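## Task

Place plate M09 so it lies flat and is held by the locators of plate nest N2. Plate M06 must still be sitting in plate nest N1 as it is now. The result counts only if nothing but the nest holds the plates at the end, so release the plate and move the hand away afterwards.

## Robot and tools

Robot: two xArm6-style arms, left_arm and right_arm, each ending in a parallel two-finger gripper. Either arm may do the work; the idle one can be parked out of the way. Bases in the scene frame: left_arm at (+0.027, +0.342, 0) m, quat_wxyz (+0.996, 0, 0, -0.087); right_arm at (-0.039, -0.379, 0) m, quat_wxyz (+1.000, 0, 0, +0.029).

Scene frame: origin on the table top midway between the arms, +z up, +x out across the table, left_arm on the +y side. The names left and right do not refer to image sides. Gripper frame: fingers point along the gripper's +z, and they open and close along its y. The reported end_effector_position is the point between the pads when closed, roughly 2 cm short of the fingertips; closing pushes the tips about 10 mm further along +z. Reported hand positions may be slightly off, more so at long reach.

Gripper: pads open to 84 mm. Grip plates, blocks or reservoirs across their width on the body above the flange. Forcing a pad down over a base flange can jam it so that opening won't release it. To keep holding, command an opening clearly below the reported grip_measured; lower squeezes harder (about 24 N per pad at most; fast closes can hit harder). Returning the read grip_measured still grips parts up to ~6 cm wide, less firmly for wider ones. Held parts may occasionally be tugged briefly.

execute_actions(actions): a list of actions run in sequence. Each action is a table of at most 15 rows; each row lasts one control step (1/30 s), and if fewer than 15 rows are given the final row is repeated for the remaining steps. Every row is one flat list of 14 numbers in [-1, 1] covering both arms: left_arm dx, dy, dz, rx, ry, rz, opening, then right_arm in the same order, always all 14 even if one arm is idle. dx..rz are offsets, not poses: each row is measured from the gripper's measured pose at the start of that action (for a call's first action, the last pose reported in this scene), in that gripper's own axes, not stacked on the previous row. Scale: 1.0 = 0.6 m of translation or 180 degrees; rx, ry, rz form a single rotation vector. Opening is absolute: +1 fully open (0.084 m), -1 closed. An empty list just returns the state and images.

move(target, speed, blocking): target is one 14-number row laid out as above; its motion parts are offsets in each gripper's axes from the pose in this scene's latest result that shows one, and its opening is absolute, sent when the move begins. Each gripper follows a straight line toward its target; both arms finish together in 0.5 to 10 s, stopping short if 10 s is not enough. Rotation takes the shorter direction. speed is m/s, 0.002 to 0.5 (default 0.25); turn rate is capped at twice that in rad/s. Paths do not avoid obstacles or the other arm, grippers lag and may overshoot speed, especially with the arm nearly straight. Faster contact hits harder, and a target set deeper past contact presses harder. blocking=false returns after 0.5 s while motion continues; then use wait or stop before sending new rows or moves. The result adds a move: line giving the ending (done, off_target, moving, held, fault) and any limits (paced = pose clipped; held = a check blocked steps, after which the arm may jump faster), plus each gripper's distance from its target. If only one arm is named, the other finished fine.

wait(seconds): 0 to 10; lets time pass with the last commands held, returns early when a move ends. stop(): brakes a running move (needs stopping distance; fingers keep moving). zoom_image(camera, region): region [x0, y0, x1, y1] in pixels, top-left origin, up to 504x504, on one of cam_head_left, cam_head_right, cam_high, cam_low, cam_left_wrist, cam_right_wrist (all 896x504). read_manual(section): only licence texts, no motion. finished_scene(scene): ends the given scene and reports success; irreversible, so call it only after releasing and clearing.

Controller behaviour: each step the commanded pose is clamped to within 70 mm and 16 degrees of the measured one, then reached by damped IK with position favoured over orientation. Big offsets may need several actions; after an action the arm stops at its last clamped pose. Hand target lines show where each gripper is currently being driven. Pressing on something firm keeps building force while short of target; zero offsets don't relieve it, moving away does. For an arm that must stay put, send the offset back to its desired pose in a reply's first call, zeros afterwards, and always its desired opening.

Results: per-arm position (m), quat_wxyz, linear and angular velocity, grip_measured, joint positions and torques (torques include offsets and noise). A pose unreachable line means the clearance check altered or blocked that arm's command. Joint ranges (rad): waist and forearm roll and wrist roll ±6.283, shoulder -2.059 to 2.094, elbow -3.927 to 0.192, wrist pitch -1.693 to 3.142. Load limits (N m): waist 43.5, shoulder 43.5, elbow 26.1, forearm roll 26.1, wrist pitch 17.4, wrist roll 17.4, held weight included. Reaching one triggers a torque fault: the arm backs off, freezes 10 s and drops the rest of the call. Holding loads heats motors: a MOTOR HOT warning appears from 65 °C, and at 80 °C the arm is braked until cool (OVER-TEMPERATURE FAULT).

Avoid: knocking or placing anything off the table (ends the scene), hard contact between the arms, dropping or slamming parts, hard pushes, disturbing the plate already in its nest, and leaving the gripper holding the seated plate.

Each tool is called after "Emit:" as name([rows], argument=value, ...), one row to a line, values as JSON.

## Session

Emit:
execute_actions(actions=[])

Scene clock: 0.00 s.
left_arm: end_effector_position=(+0.3510, +0.5513, +0.2600) grip_measured=+1.00 end_effector_quat_wxyz=(+0.088, +0.598, -0.274, +0.748) end_effector_velocity=(-0.000, +0.000, -0.000) end_effector_angular_velocity=(-0.001, +0.001, +0.002) | right_arm: end_effector_position=(+0.3598, -0.3555, +0.2500) grip_measured=+1.00 end_effector_quat_wxyz=(+0.001, +1.000, +0.029, +0.000) end_effector_velocity=(-0.000, +0.000, +0.000) end_effector_angular_velocity=(-0.000, +0.000, +0.000)
Joint positions: left_arm=[ 1.484  0.092 -0.63  -1.393  1.832  2.92   0.084] | right_arm=[ 0.003 -0.267 -0.927 -0.002  1.193  0.002  0.084]
Joint velocities: left_arm=[ 0.001  0.001  0.001 -0.    -0.001 -0.     0.   ] | right_arm=[ 0. -0. -0. -0.  0.  0. -0.]
Joint torques (N m, as the arm reports them, + toward a larger angle): no reading
Hand target (left_arm): +0.351, +0.551, +0.260; +0.088, +0.598, -0.274, +0.748
Hand target (right_arm): +0.360, -0.355, +0.250; +0.001, +1.000, +0.029, +0.000

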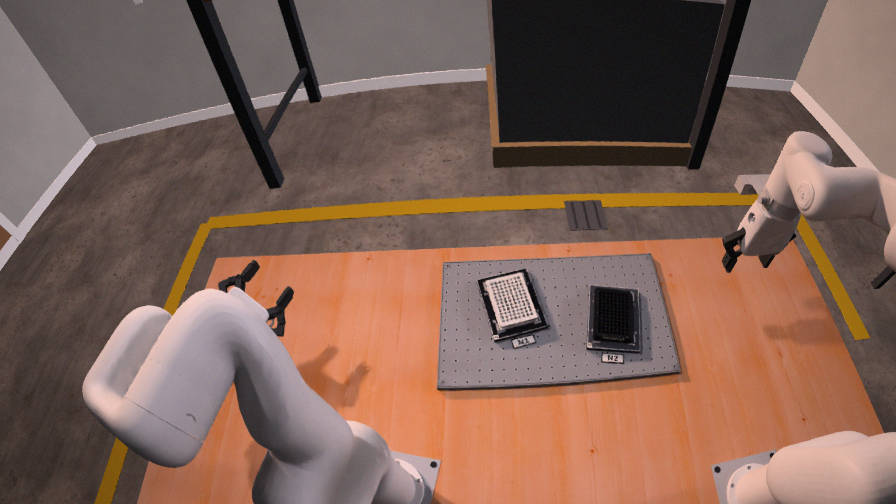

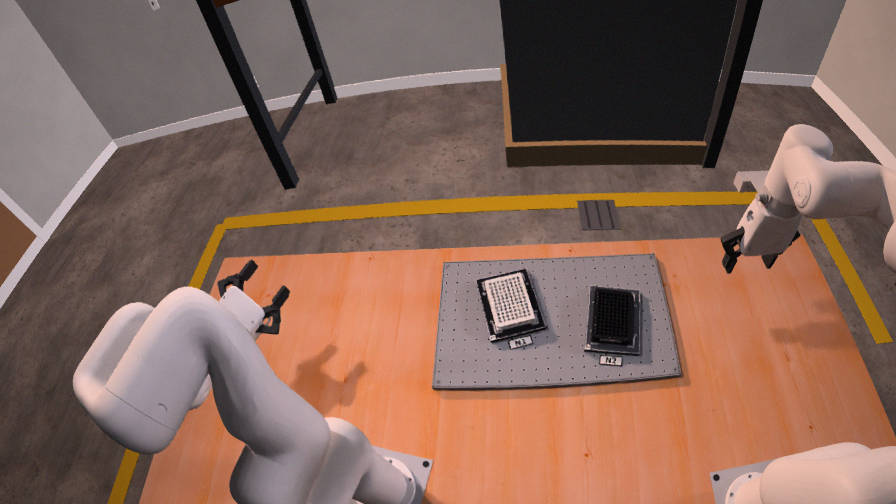

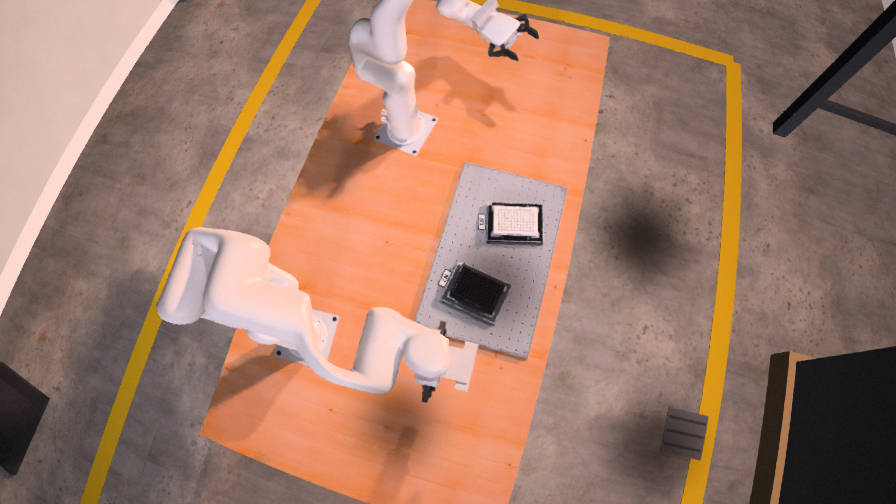

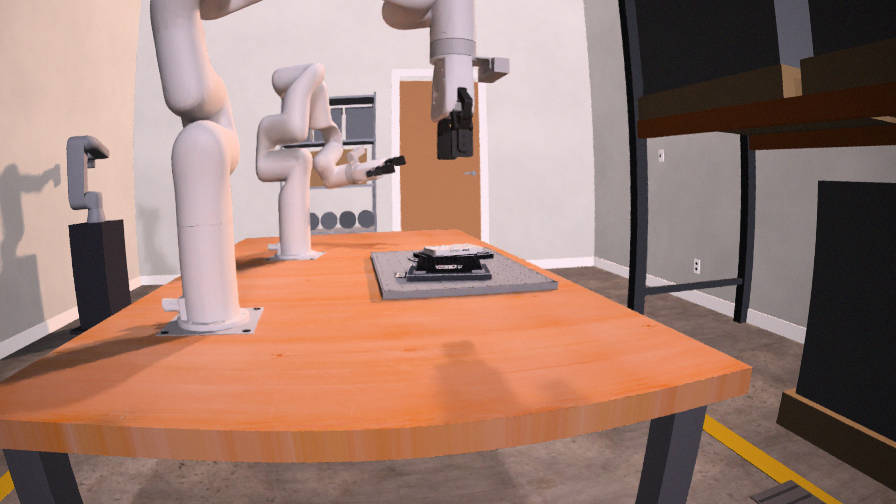

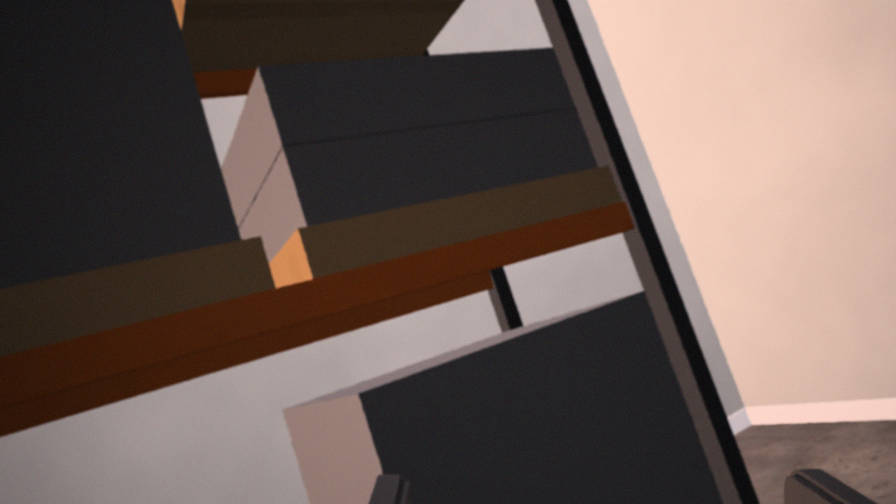

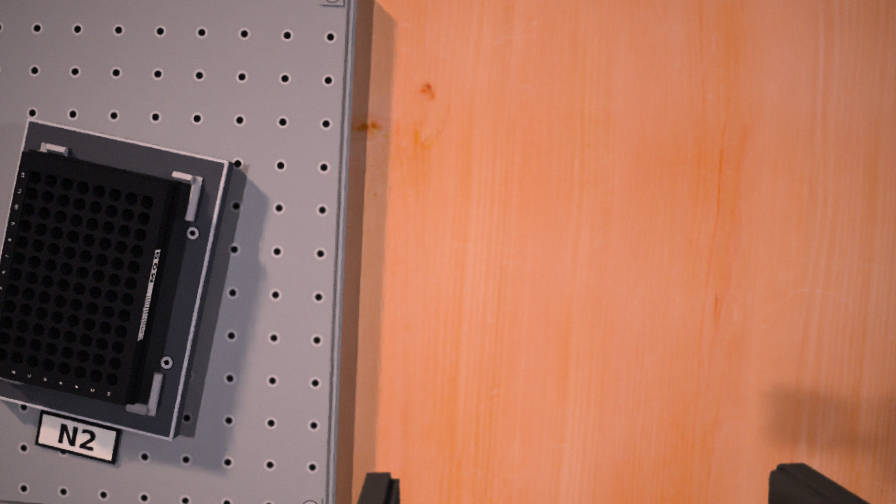

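Emit:
move(target=[0,0,0,0,0,0,-1,0,-0.35,0.05,0,0,0.062,-1])

Scene clock: 4.63 s.
left_arm: end_effector_position=(+0.3510, +0.5513, +0.2600) grip_measured=-1.00 end_effector_quat_wxyz=(+0.088, +0.598, -0.274, +0.748) end_effector_velocity=(+0.000, +0.000, +0.000) end_effector_angular_velocity=(+0.002, +0.000, -0.001) | right_arm: end_effector_position=(+0.3475, -0.1459, +0.2204) grip_measured=-1.00 end_effector_quat_wxyz=(-0.001, +0.998, -0.068, +0.001) end_effector_velocity=(-0.001, +0.001, -0.000) end_effector_angular_velocity=(-0.001, +0.002, +0.001)
Joint positions: left_arm=[ 1.484  0.092 -0.63  -1.393  1.832  2.92   0.   ] | right_arm=[ 0.485 -0.069 -1.042  0.     1.109  0.679  0.   ]
Joint velocities: left_arm=[-0.    -0.    -0.002  0.001 -0.    -0.     0.   ] | right_arm=[ 0.003  0.002 -0.001 -0.     0.002  0.003  0.   ]
Joint torques (N m, as the arm reports them, + toward a larger angle): left_arm=[  0.97 -23.18  -9.17  -1.99   2.14   0.29] | right_arm=[ -0.02 -12.27 -14.77  -0.84  -1.84   0.08]
Hand target (left_arm): +0.351, +0.551, +0.260; +0.088, +0.598, -0.274, +0.748
Hand target (right_arm): +0.347, -0.145, +0.220; -0.000, +0.998, -0.068, +0.000
Off the commanded pose (left_arm): 0.000 m, 0 deg.
Off the commanded pose (right_arm): 0.001 m, 0 deg.
move: done

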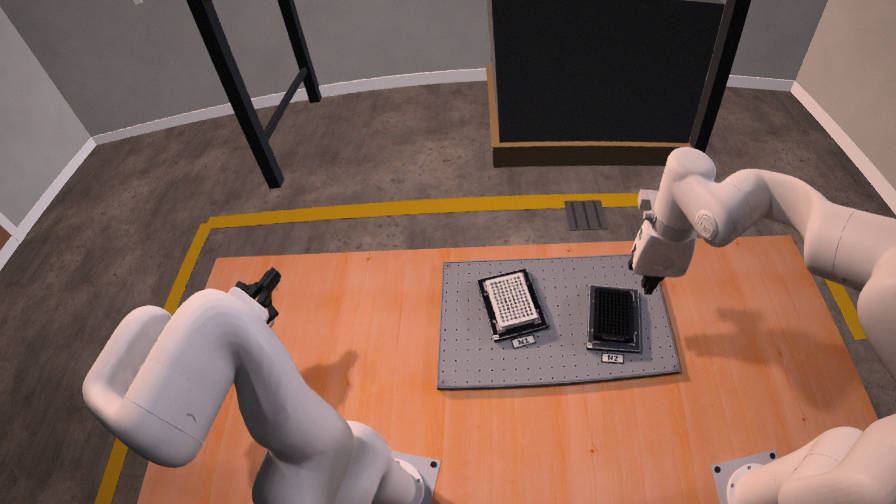

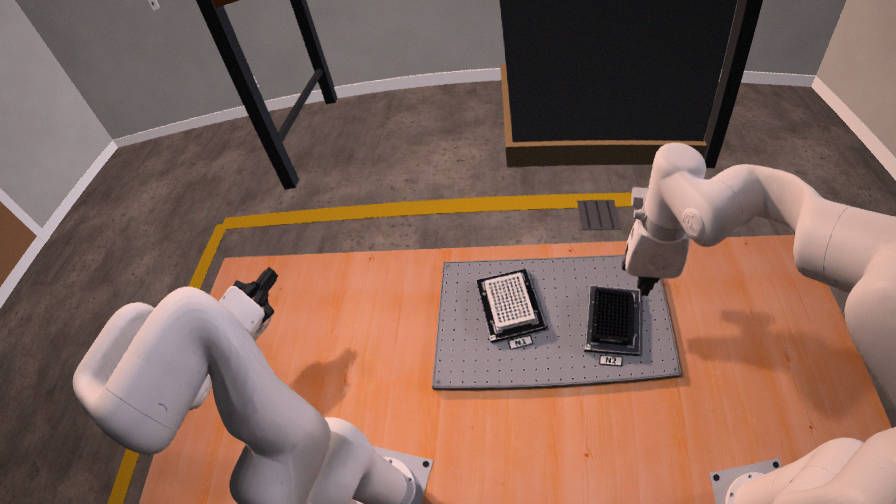

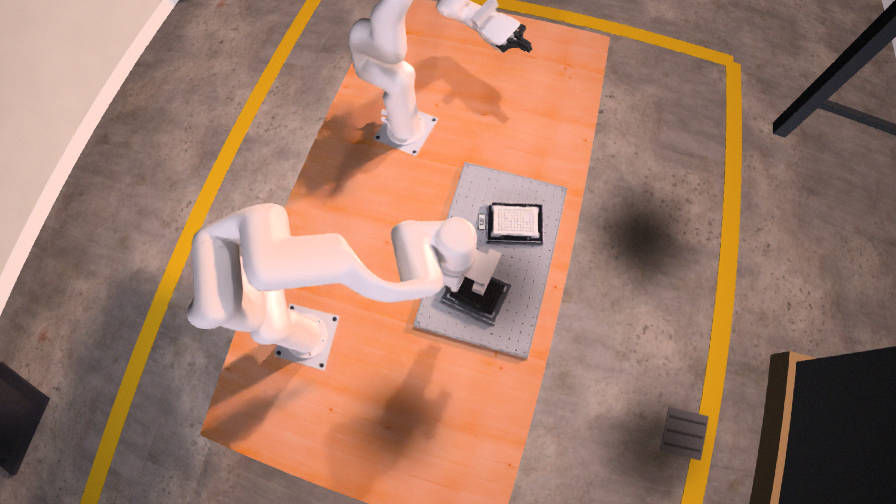

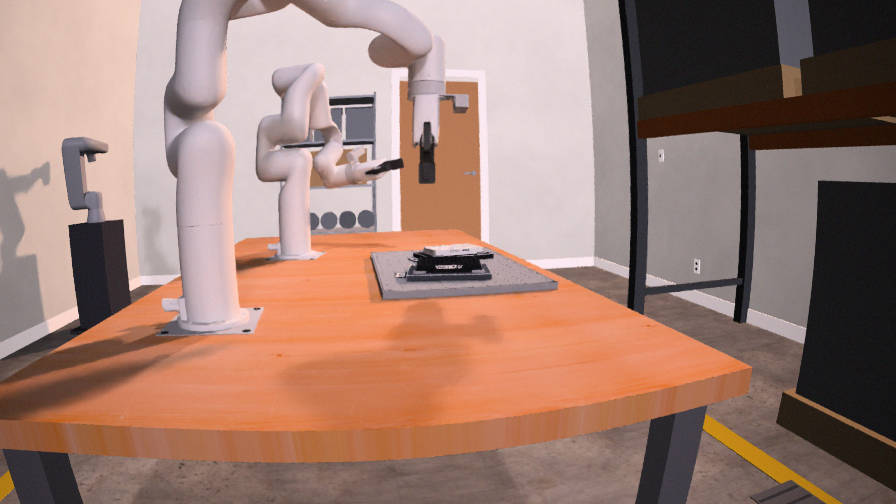

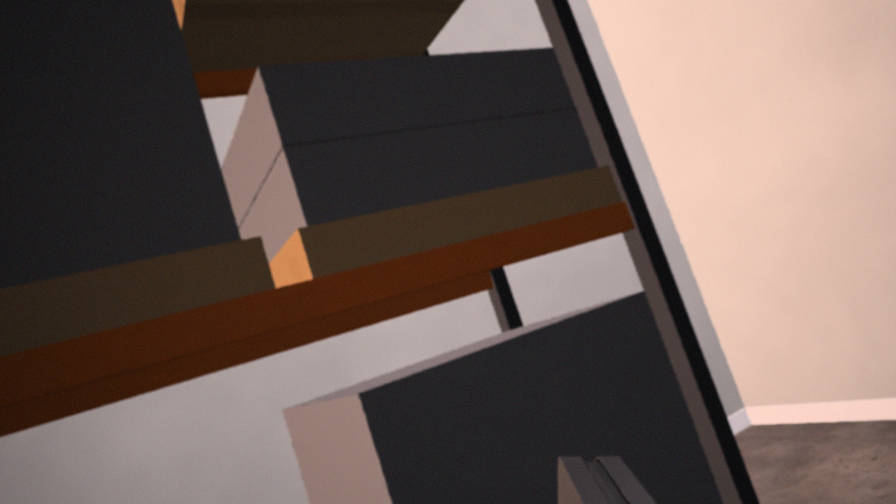

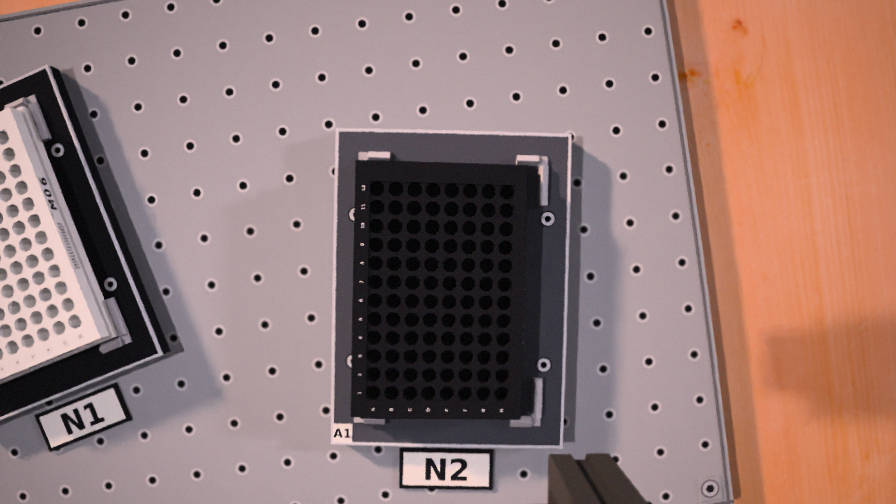

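Emit:
move(target=[0,0,0,0,0,0,-1,0.068,-0.19,0.2,0,0,0,-1])

Emit:
move(target=[0,0,0,0,0,0,-1,0,0,0.072,0,0,0,-1], speed=0.06)

Emit:
move(target=[0,0,0,0,0,0,-1,0,0.025,0,0,0,0,-1], speed=0.02)

Emit:
zoom_image(camera="cam_head_left", region=[540,230,700,370])

Emit:
zoom_image(camera="cam_low", region=[390,200,510,290])

Scene clock: 19.13 s.
left_arm: end_effector_position=(+0.3510, +0.5513, +0.2600) grip_measured=-1.00 end_effector_quat_wxyz=(+0.088, +0.598, -0.274, +0.748) end_effector_velocity=(+0.000, +0.001, -0.000) end_effector_angular_velocity=(+0.002, +0.001, +0.003) | right_arm: end_effector_position=(+0.4035, -0.0380, +0.1013) grip_measured=-1.00 end_effector_quat_wxyz=(-0.001, +0.998, -0.068, +0.001) end_effector_velocity=(-0.004, -0.002, -0.008) end_effector_angular_velocity=(-0.011, +0.014, +0.000)
Joint positions: left_arm=[ 1.484  0.092 -0.63  -1.393  1.832  2.92   0.   ] | right_arm=[ 0.599  0.422 -1.323  0.001  0.897  0.792  0.   ]
Joint velocities: left_arm=[ 0.    -0.001 -0.001 -0.001 -0.003  0.     0.   ] | right_arm=[ 0.002  0.01   0.005 -0.     0.002  0.002  0.   ]
Joint torques (N m, as the arm reports them, + toward a larger angle): left_arm=[  0.95 -22.72  -9.15  -1.98   2.22  -0.03] | right_arm=[ -0.16 -18.4  -14.29  -0.74  -1.99   0.18]
Hand target (left_arm): +0.351, +0.551, +0.260; +0.088, +0.598, -0.274, +0.748
Hand target (right_arm): +0.403, -0.038, +0.100; -0.001, +0.998, -0.068, +0.000
Off the commanded pose (left_arm): 0.000 m, 0 deg.
Off the commanded pose (right_arm): 0.001 m, 0 deg.
move: done

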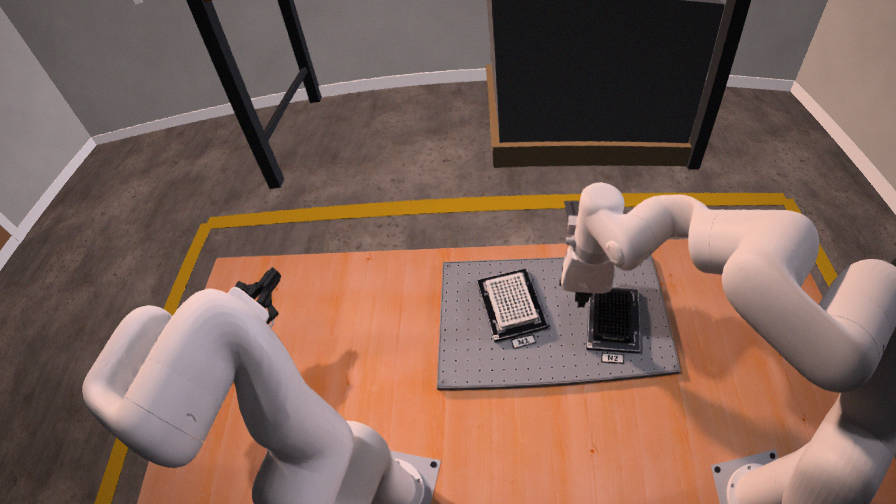

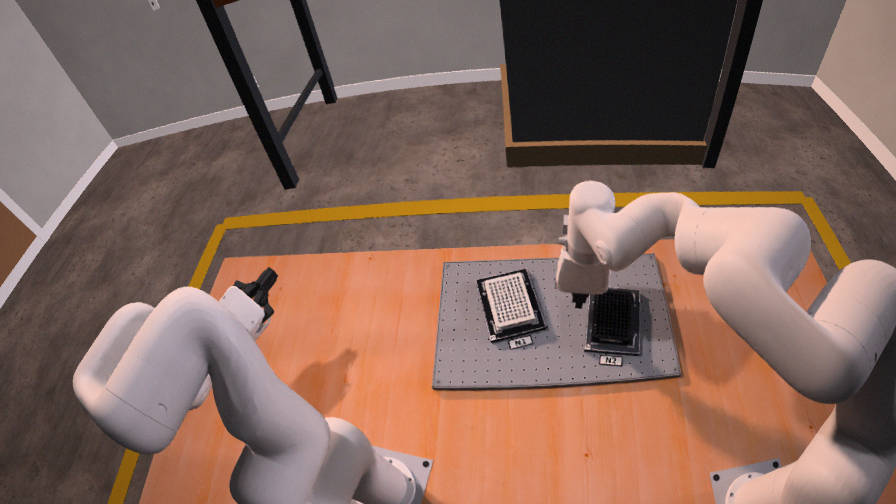

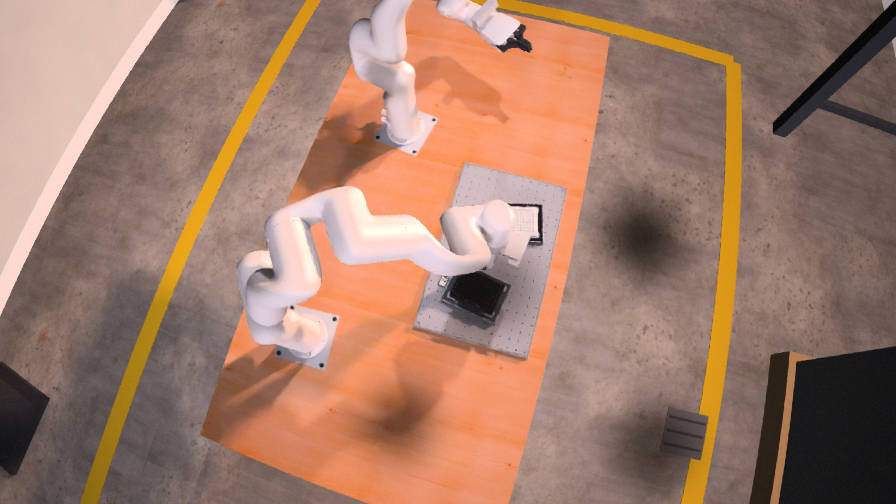

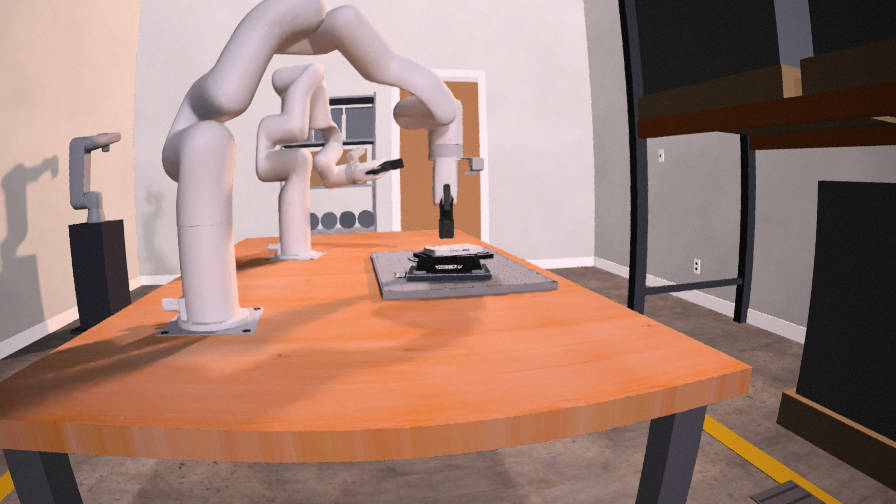

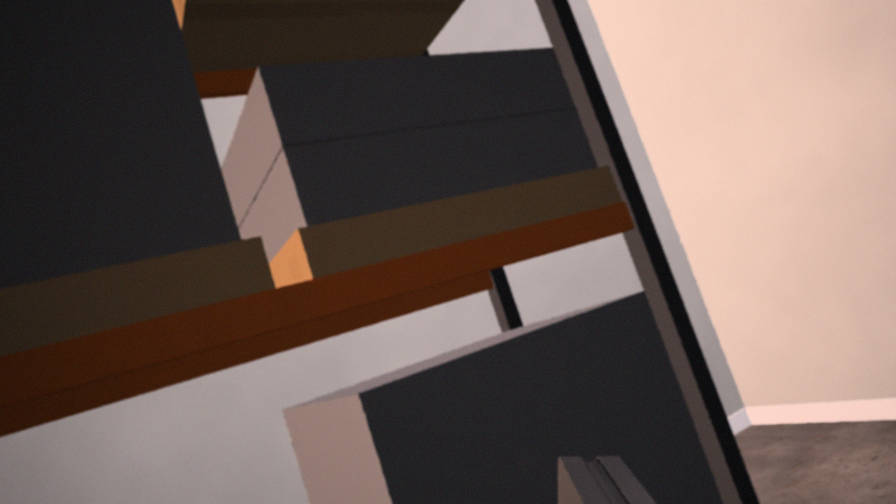

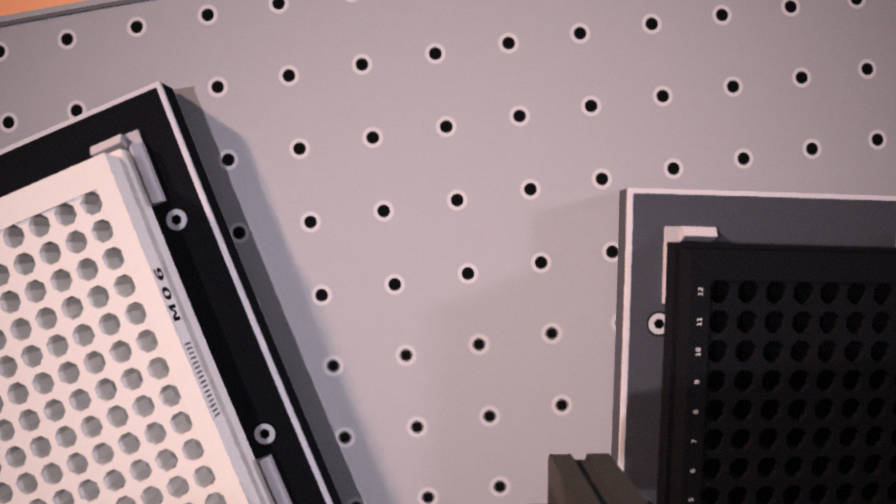

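Scene clock: 20.17 s.
left_arm: end_effector_position=(+0.3510, +0.5513, +0.2600) grip_measured=-1.00 end_effector_quat_wxyz=(+0.088, +0.598, -0.274, +0.748) end_effector_velocity=(+0.000, +0.001, +0.000) end_effector_angular_velocity=(+0.002, -0.001, +0.000) | right_arm: end_effector_position=(+0.4037, -0.0377, +0.0584) grip_measured=-1.00 end_effector_quat_wxyz=(-0.002, +0.998, -0.068, +0.001) end_effector_velocity=(+0.003, +0.002, +0.004) end_effector_angular_velocity=(+0.007, -0.009, -0.001)
Joint positions: left_arm=[ 1.484  0.092 -0.63  -1.393  1.832  2.92   0.   ] | right_arm=[ 0.599  0.494 -1.296  0.001  0.798  0.792  0.   ]
Joint velocities: left_arm=[ 0.     0.    -0.002 -0.     0.001  0.001  0.   ] | right_arm=[-0.    -0.004 -0.005 -0.    -0.003  0.001  0.   ]
Joint torques (N m, as the arm reports them, + toward a larger angle): left_arm=[  1.5  -22.75  -8.85  -1.98   2.16   0.16] | right_arm=[ -0.31 -18.73 -13.06  -0.67  -1.99   0.19]
Hand target (left_arm): +0.351, +0.551, +0.260; +0.088, +0.598, -0.274, +0.748
Hand target (right_arm): +0.403, -0.038, +0.058; -0.001, +0.998, -0.068, +0.001
Off the commanded pose (left_arm): 0.000 m, 0 deg.
Off the commanded pose (right_arm): 0.000 m, 0 deg.
move: done

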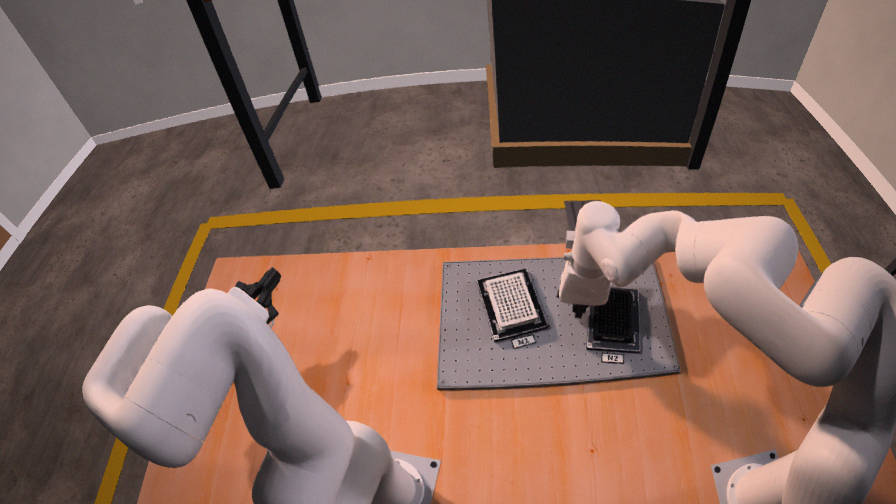

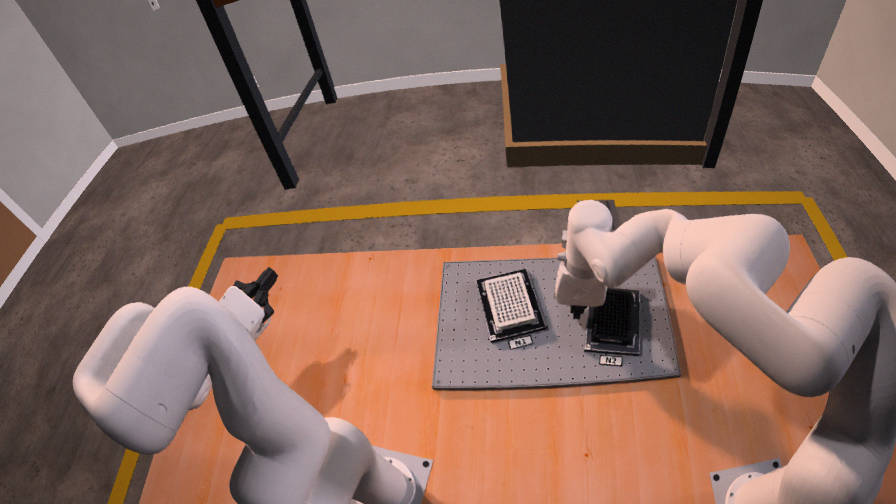

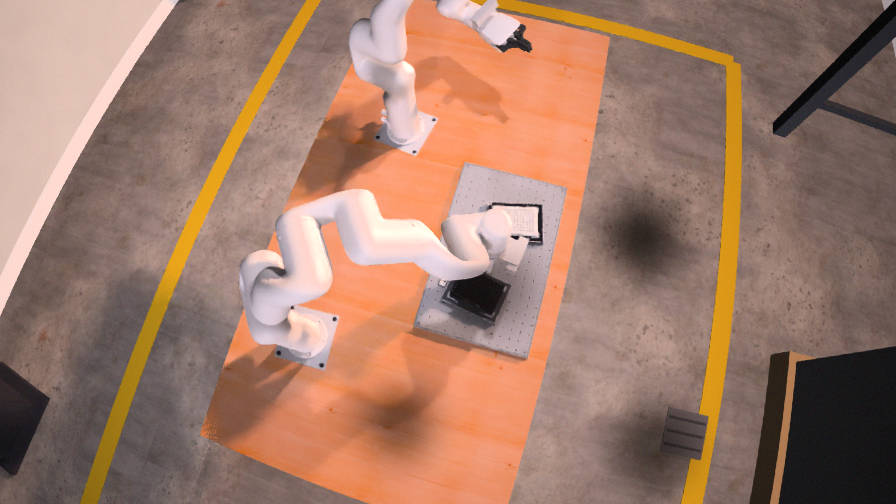

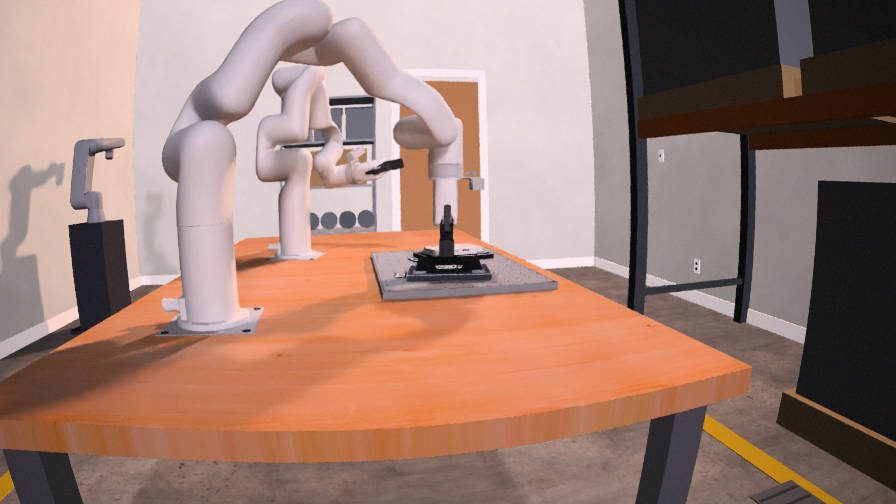

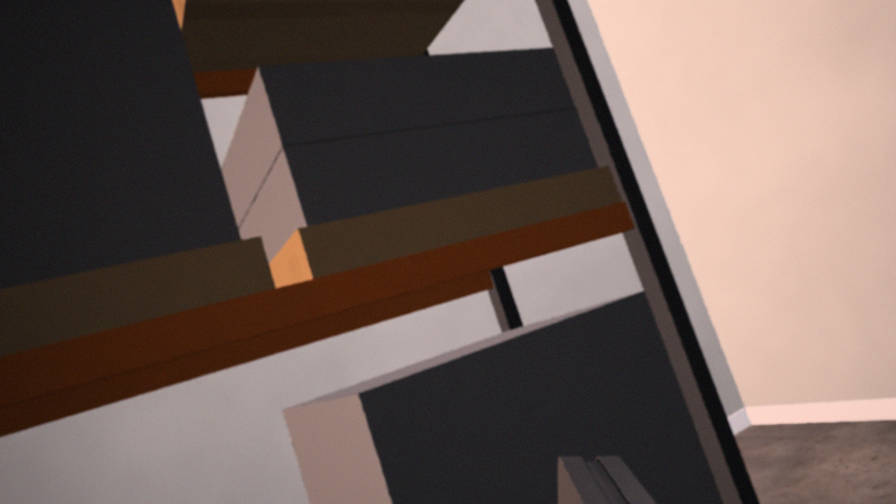

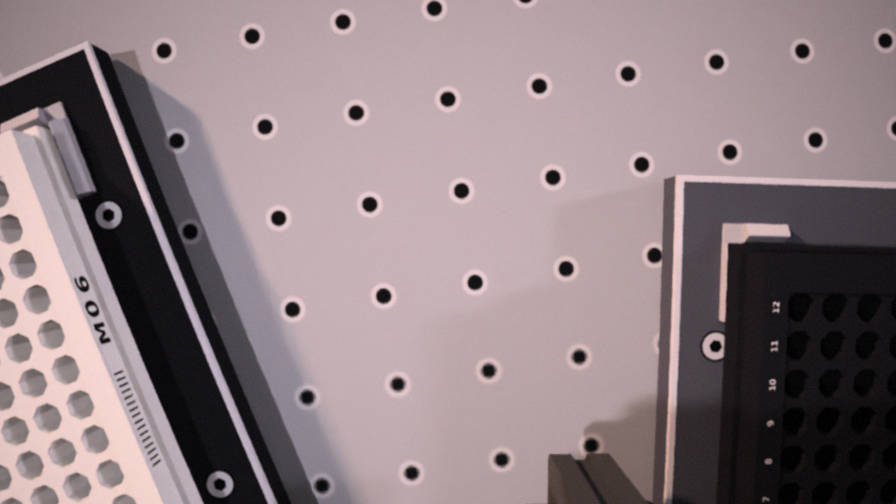

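Scene clock: 21.17 s.
left_arm: end_effector_position=(+0.3510, +0.5513, +0.2600) grip_measured=-1.00 end_effector_quat_wxyz=(+0.088, +0.598, -0.274, +0.748) end_effector_velocity=(-0.000, -0.000, +0.000) end_effector_angular_velocity=(-0.001, -0.000, -0.000) | right_arm: end_effector_position=(+0.4016, -0.0525, +0.0584) grip_measured=-1.00 end_effector_quat_wxyz=(-0.002, +0.998, -0.068, +0.001) end_effector_velocity=(+0.000, +0.000, +0.000) end_effector_angular_velocity=(+0.001, -0.001, +0.001)
Joint positions: left_arm=[ 1.484  0.092 -0.63  -1.393  1.832  2.92   0.   ] | right_arm=[ 0.58   0.463 -1.246  0.001  0.779  0.772  0.   ]
Joint velocities: left_arm=[ 0.    -0.     0.    -0.     0.001 -0.     0.   ] | right_arm=[ 0.    -0.     0.001  0.    -0.002 -0.     0.   ]
Joint torques (N m, as the arm reports them, + toward a larger angle): left_arm=[  0.67 -22.68  -8.99  -1.72   2.26   0.08] | right_arm=[ -0.39 -18.84 -13.54  -0.79  -2.02   0.09]
Hand target (left_arm): +0.351, +0.551, +0.260; +0.088, +0.598, -0.274, +0.748
Hand target (right_arm): +0.402, -0.053, +0.058; -0.002, +0.998, -0.068, +0.001
Off the commanded pose (left_arm): 0.000 m, 0 deg.
Off the commanded pose (right_arm): 0.000 m, 0 deg.
move: done

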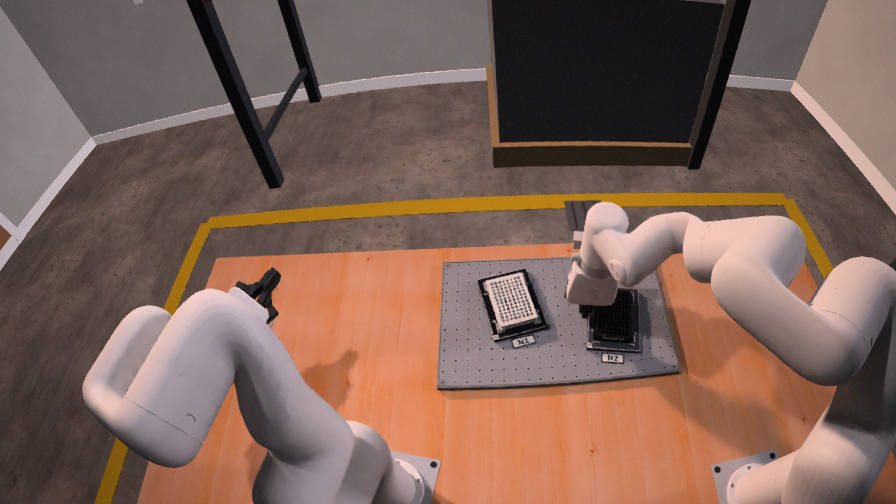

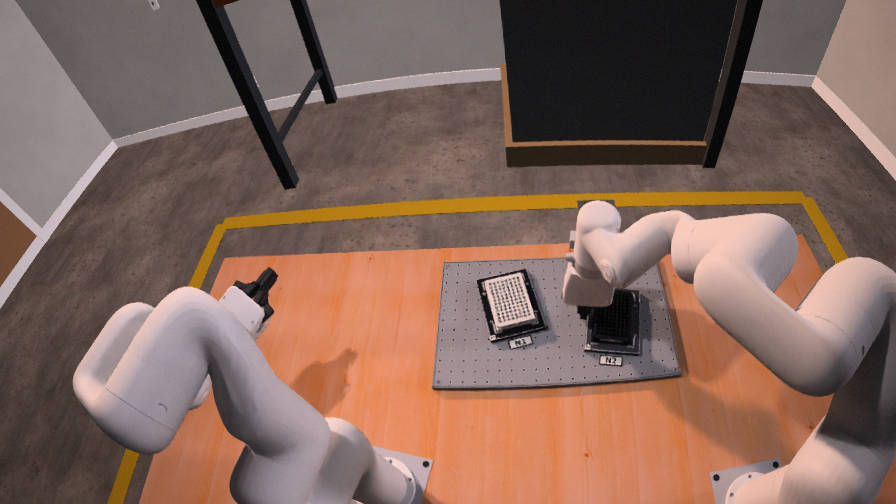

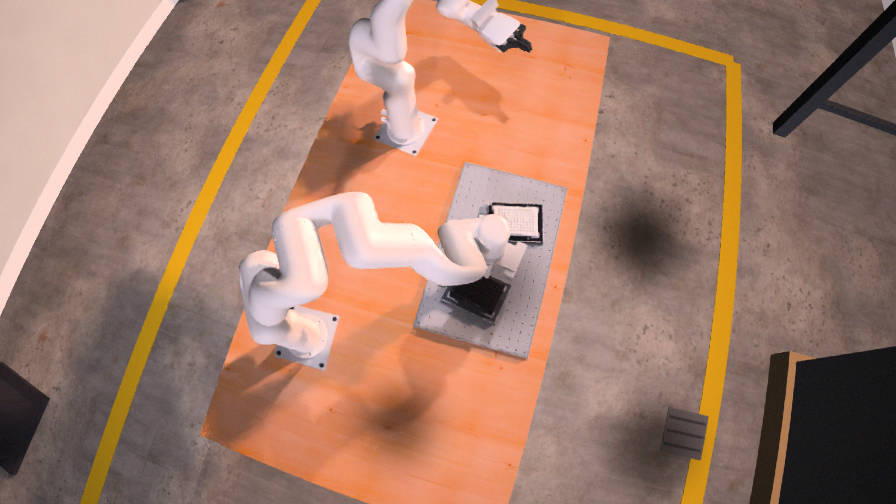

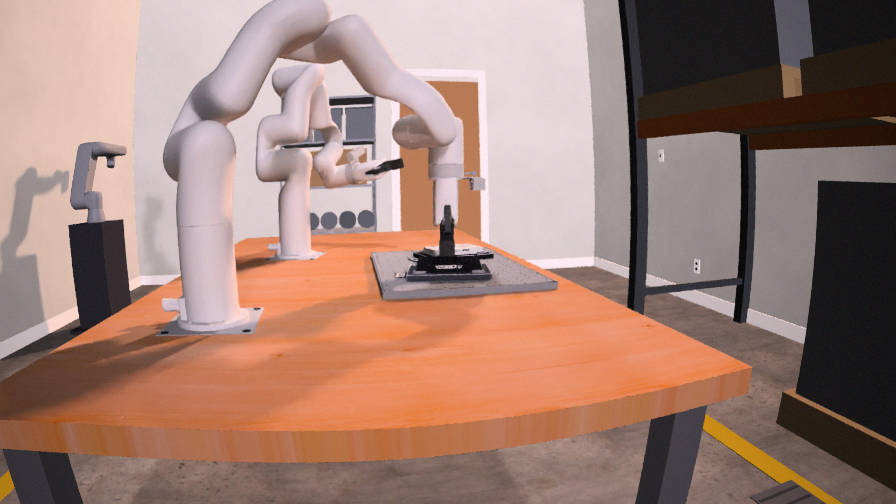

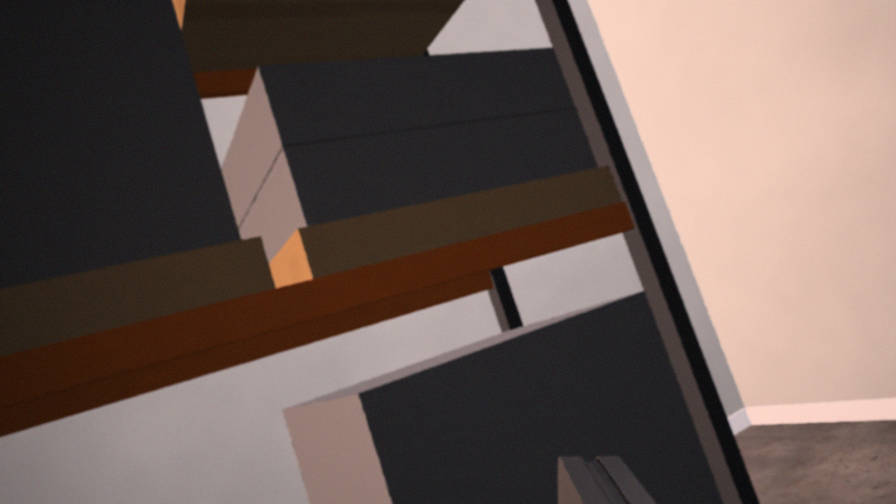

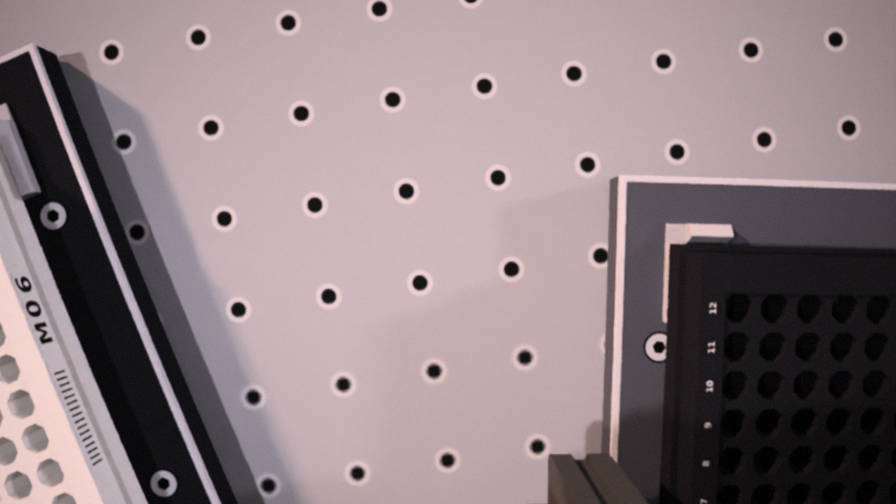

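Region (540, 230, 700, 370) of cam_head_left's 896x504 image, scaled by 3.150, with more detail than that image has; it fills the top 441 rows of this view, and the rest is white.

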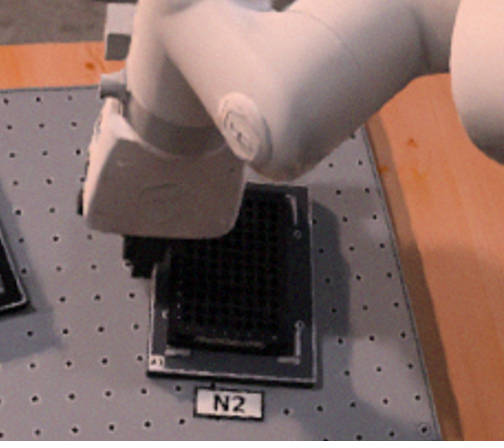

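Region (390, 200, 510, 290) of cam_low's 896x504 image, scaled by 4.200, with more detail than that image has; it fills the top 378 rows of this view, and the rest is white.

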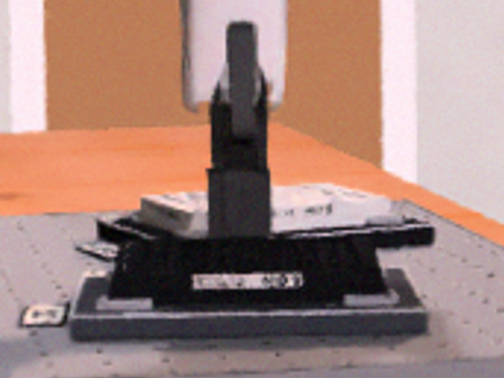

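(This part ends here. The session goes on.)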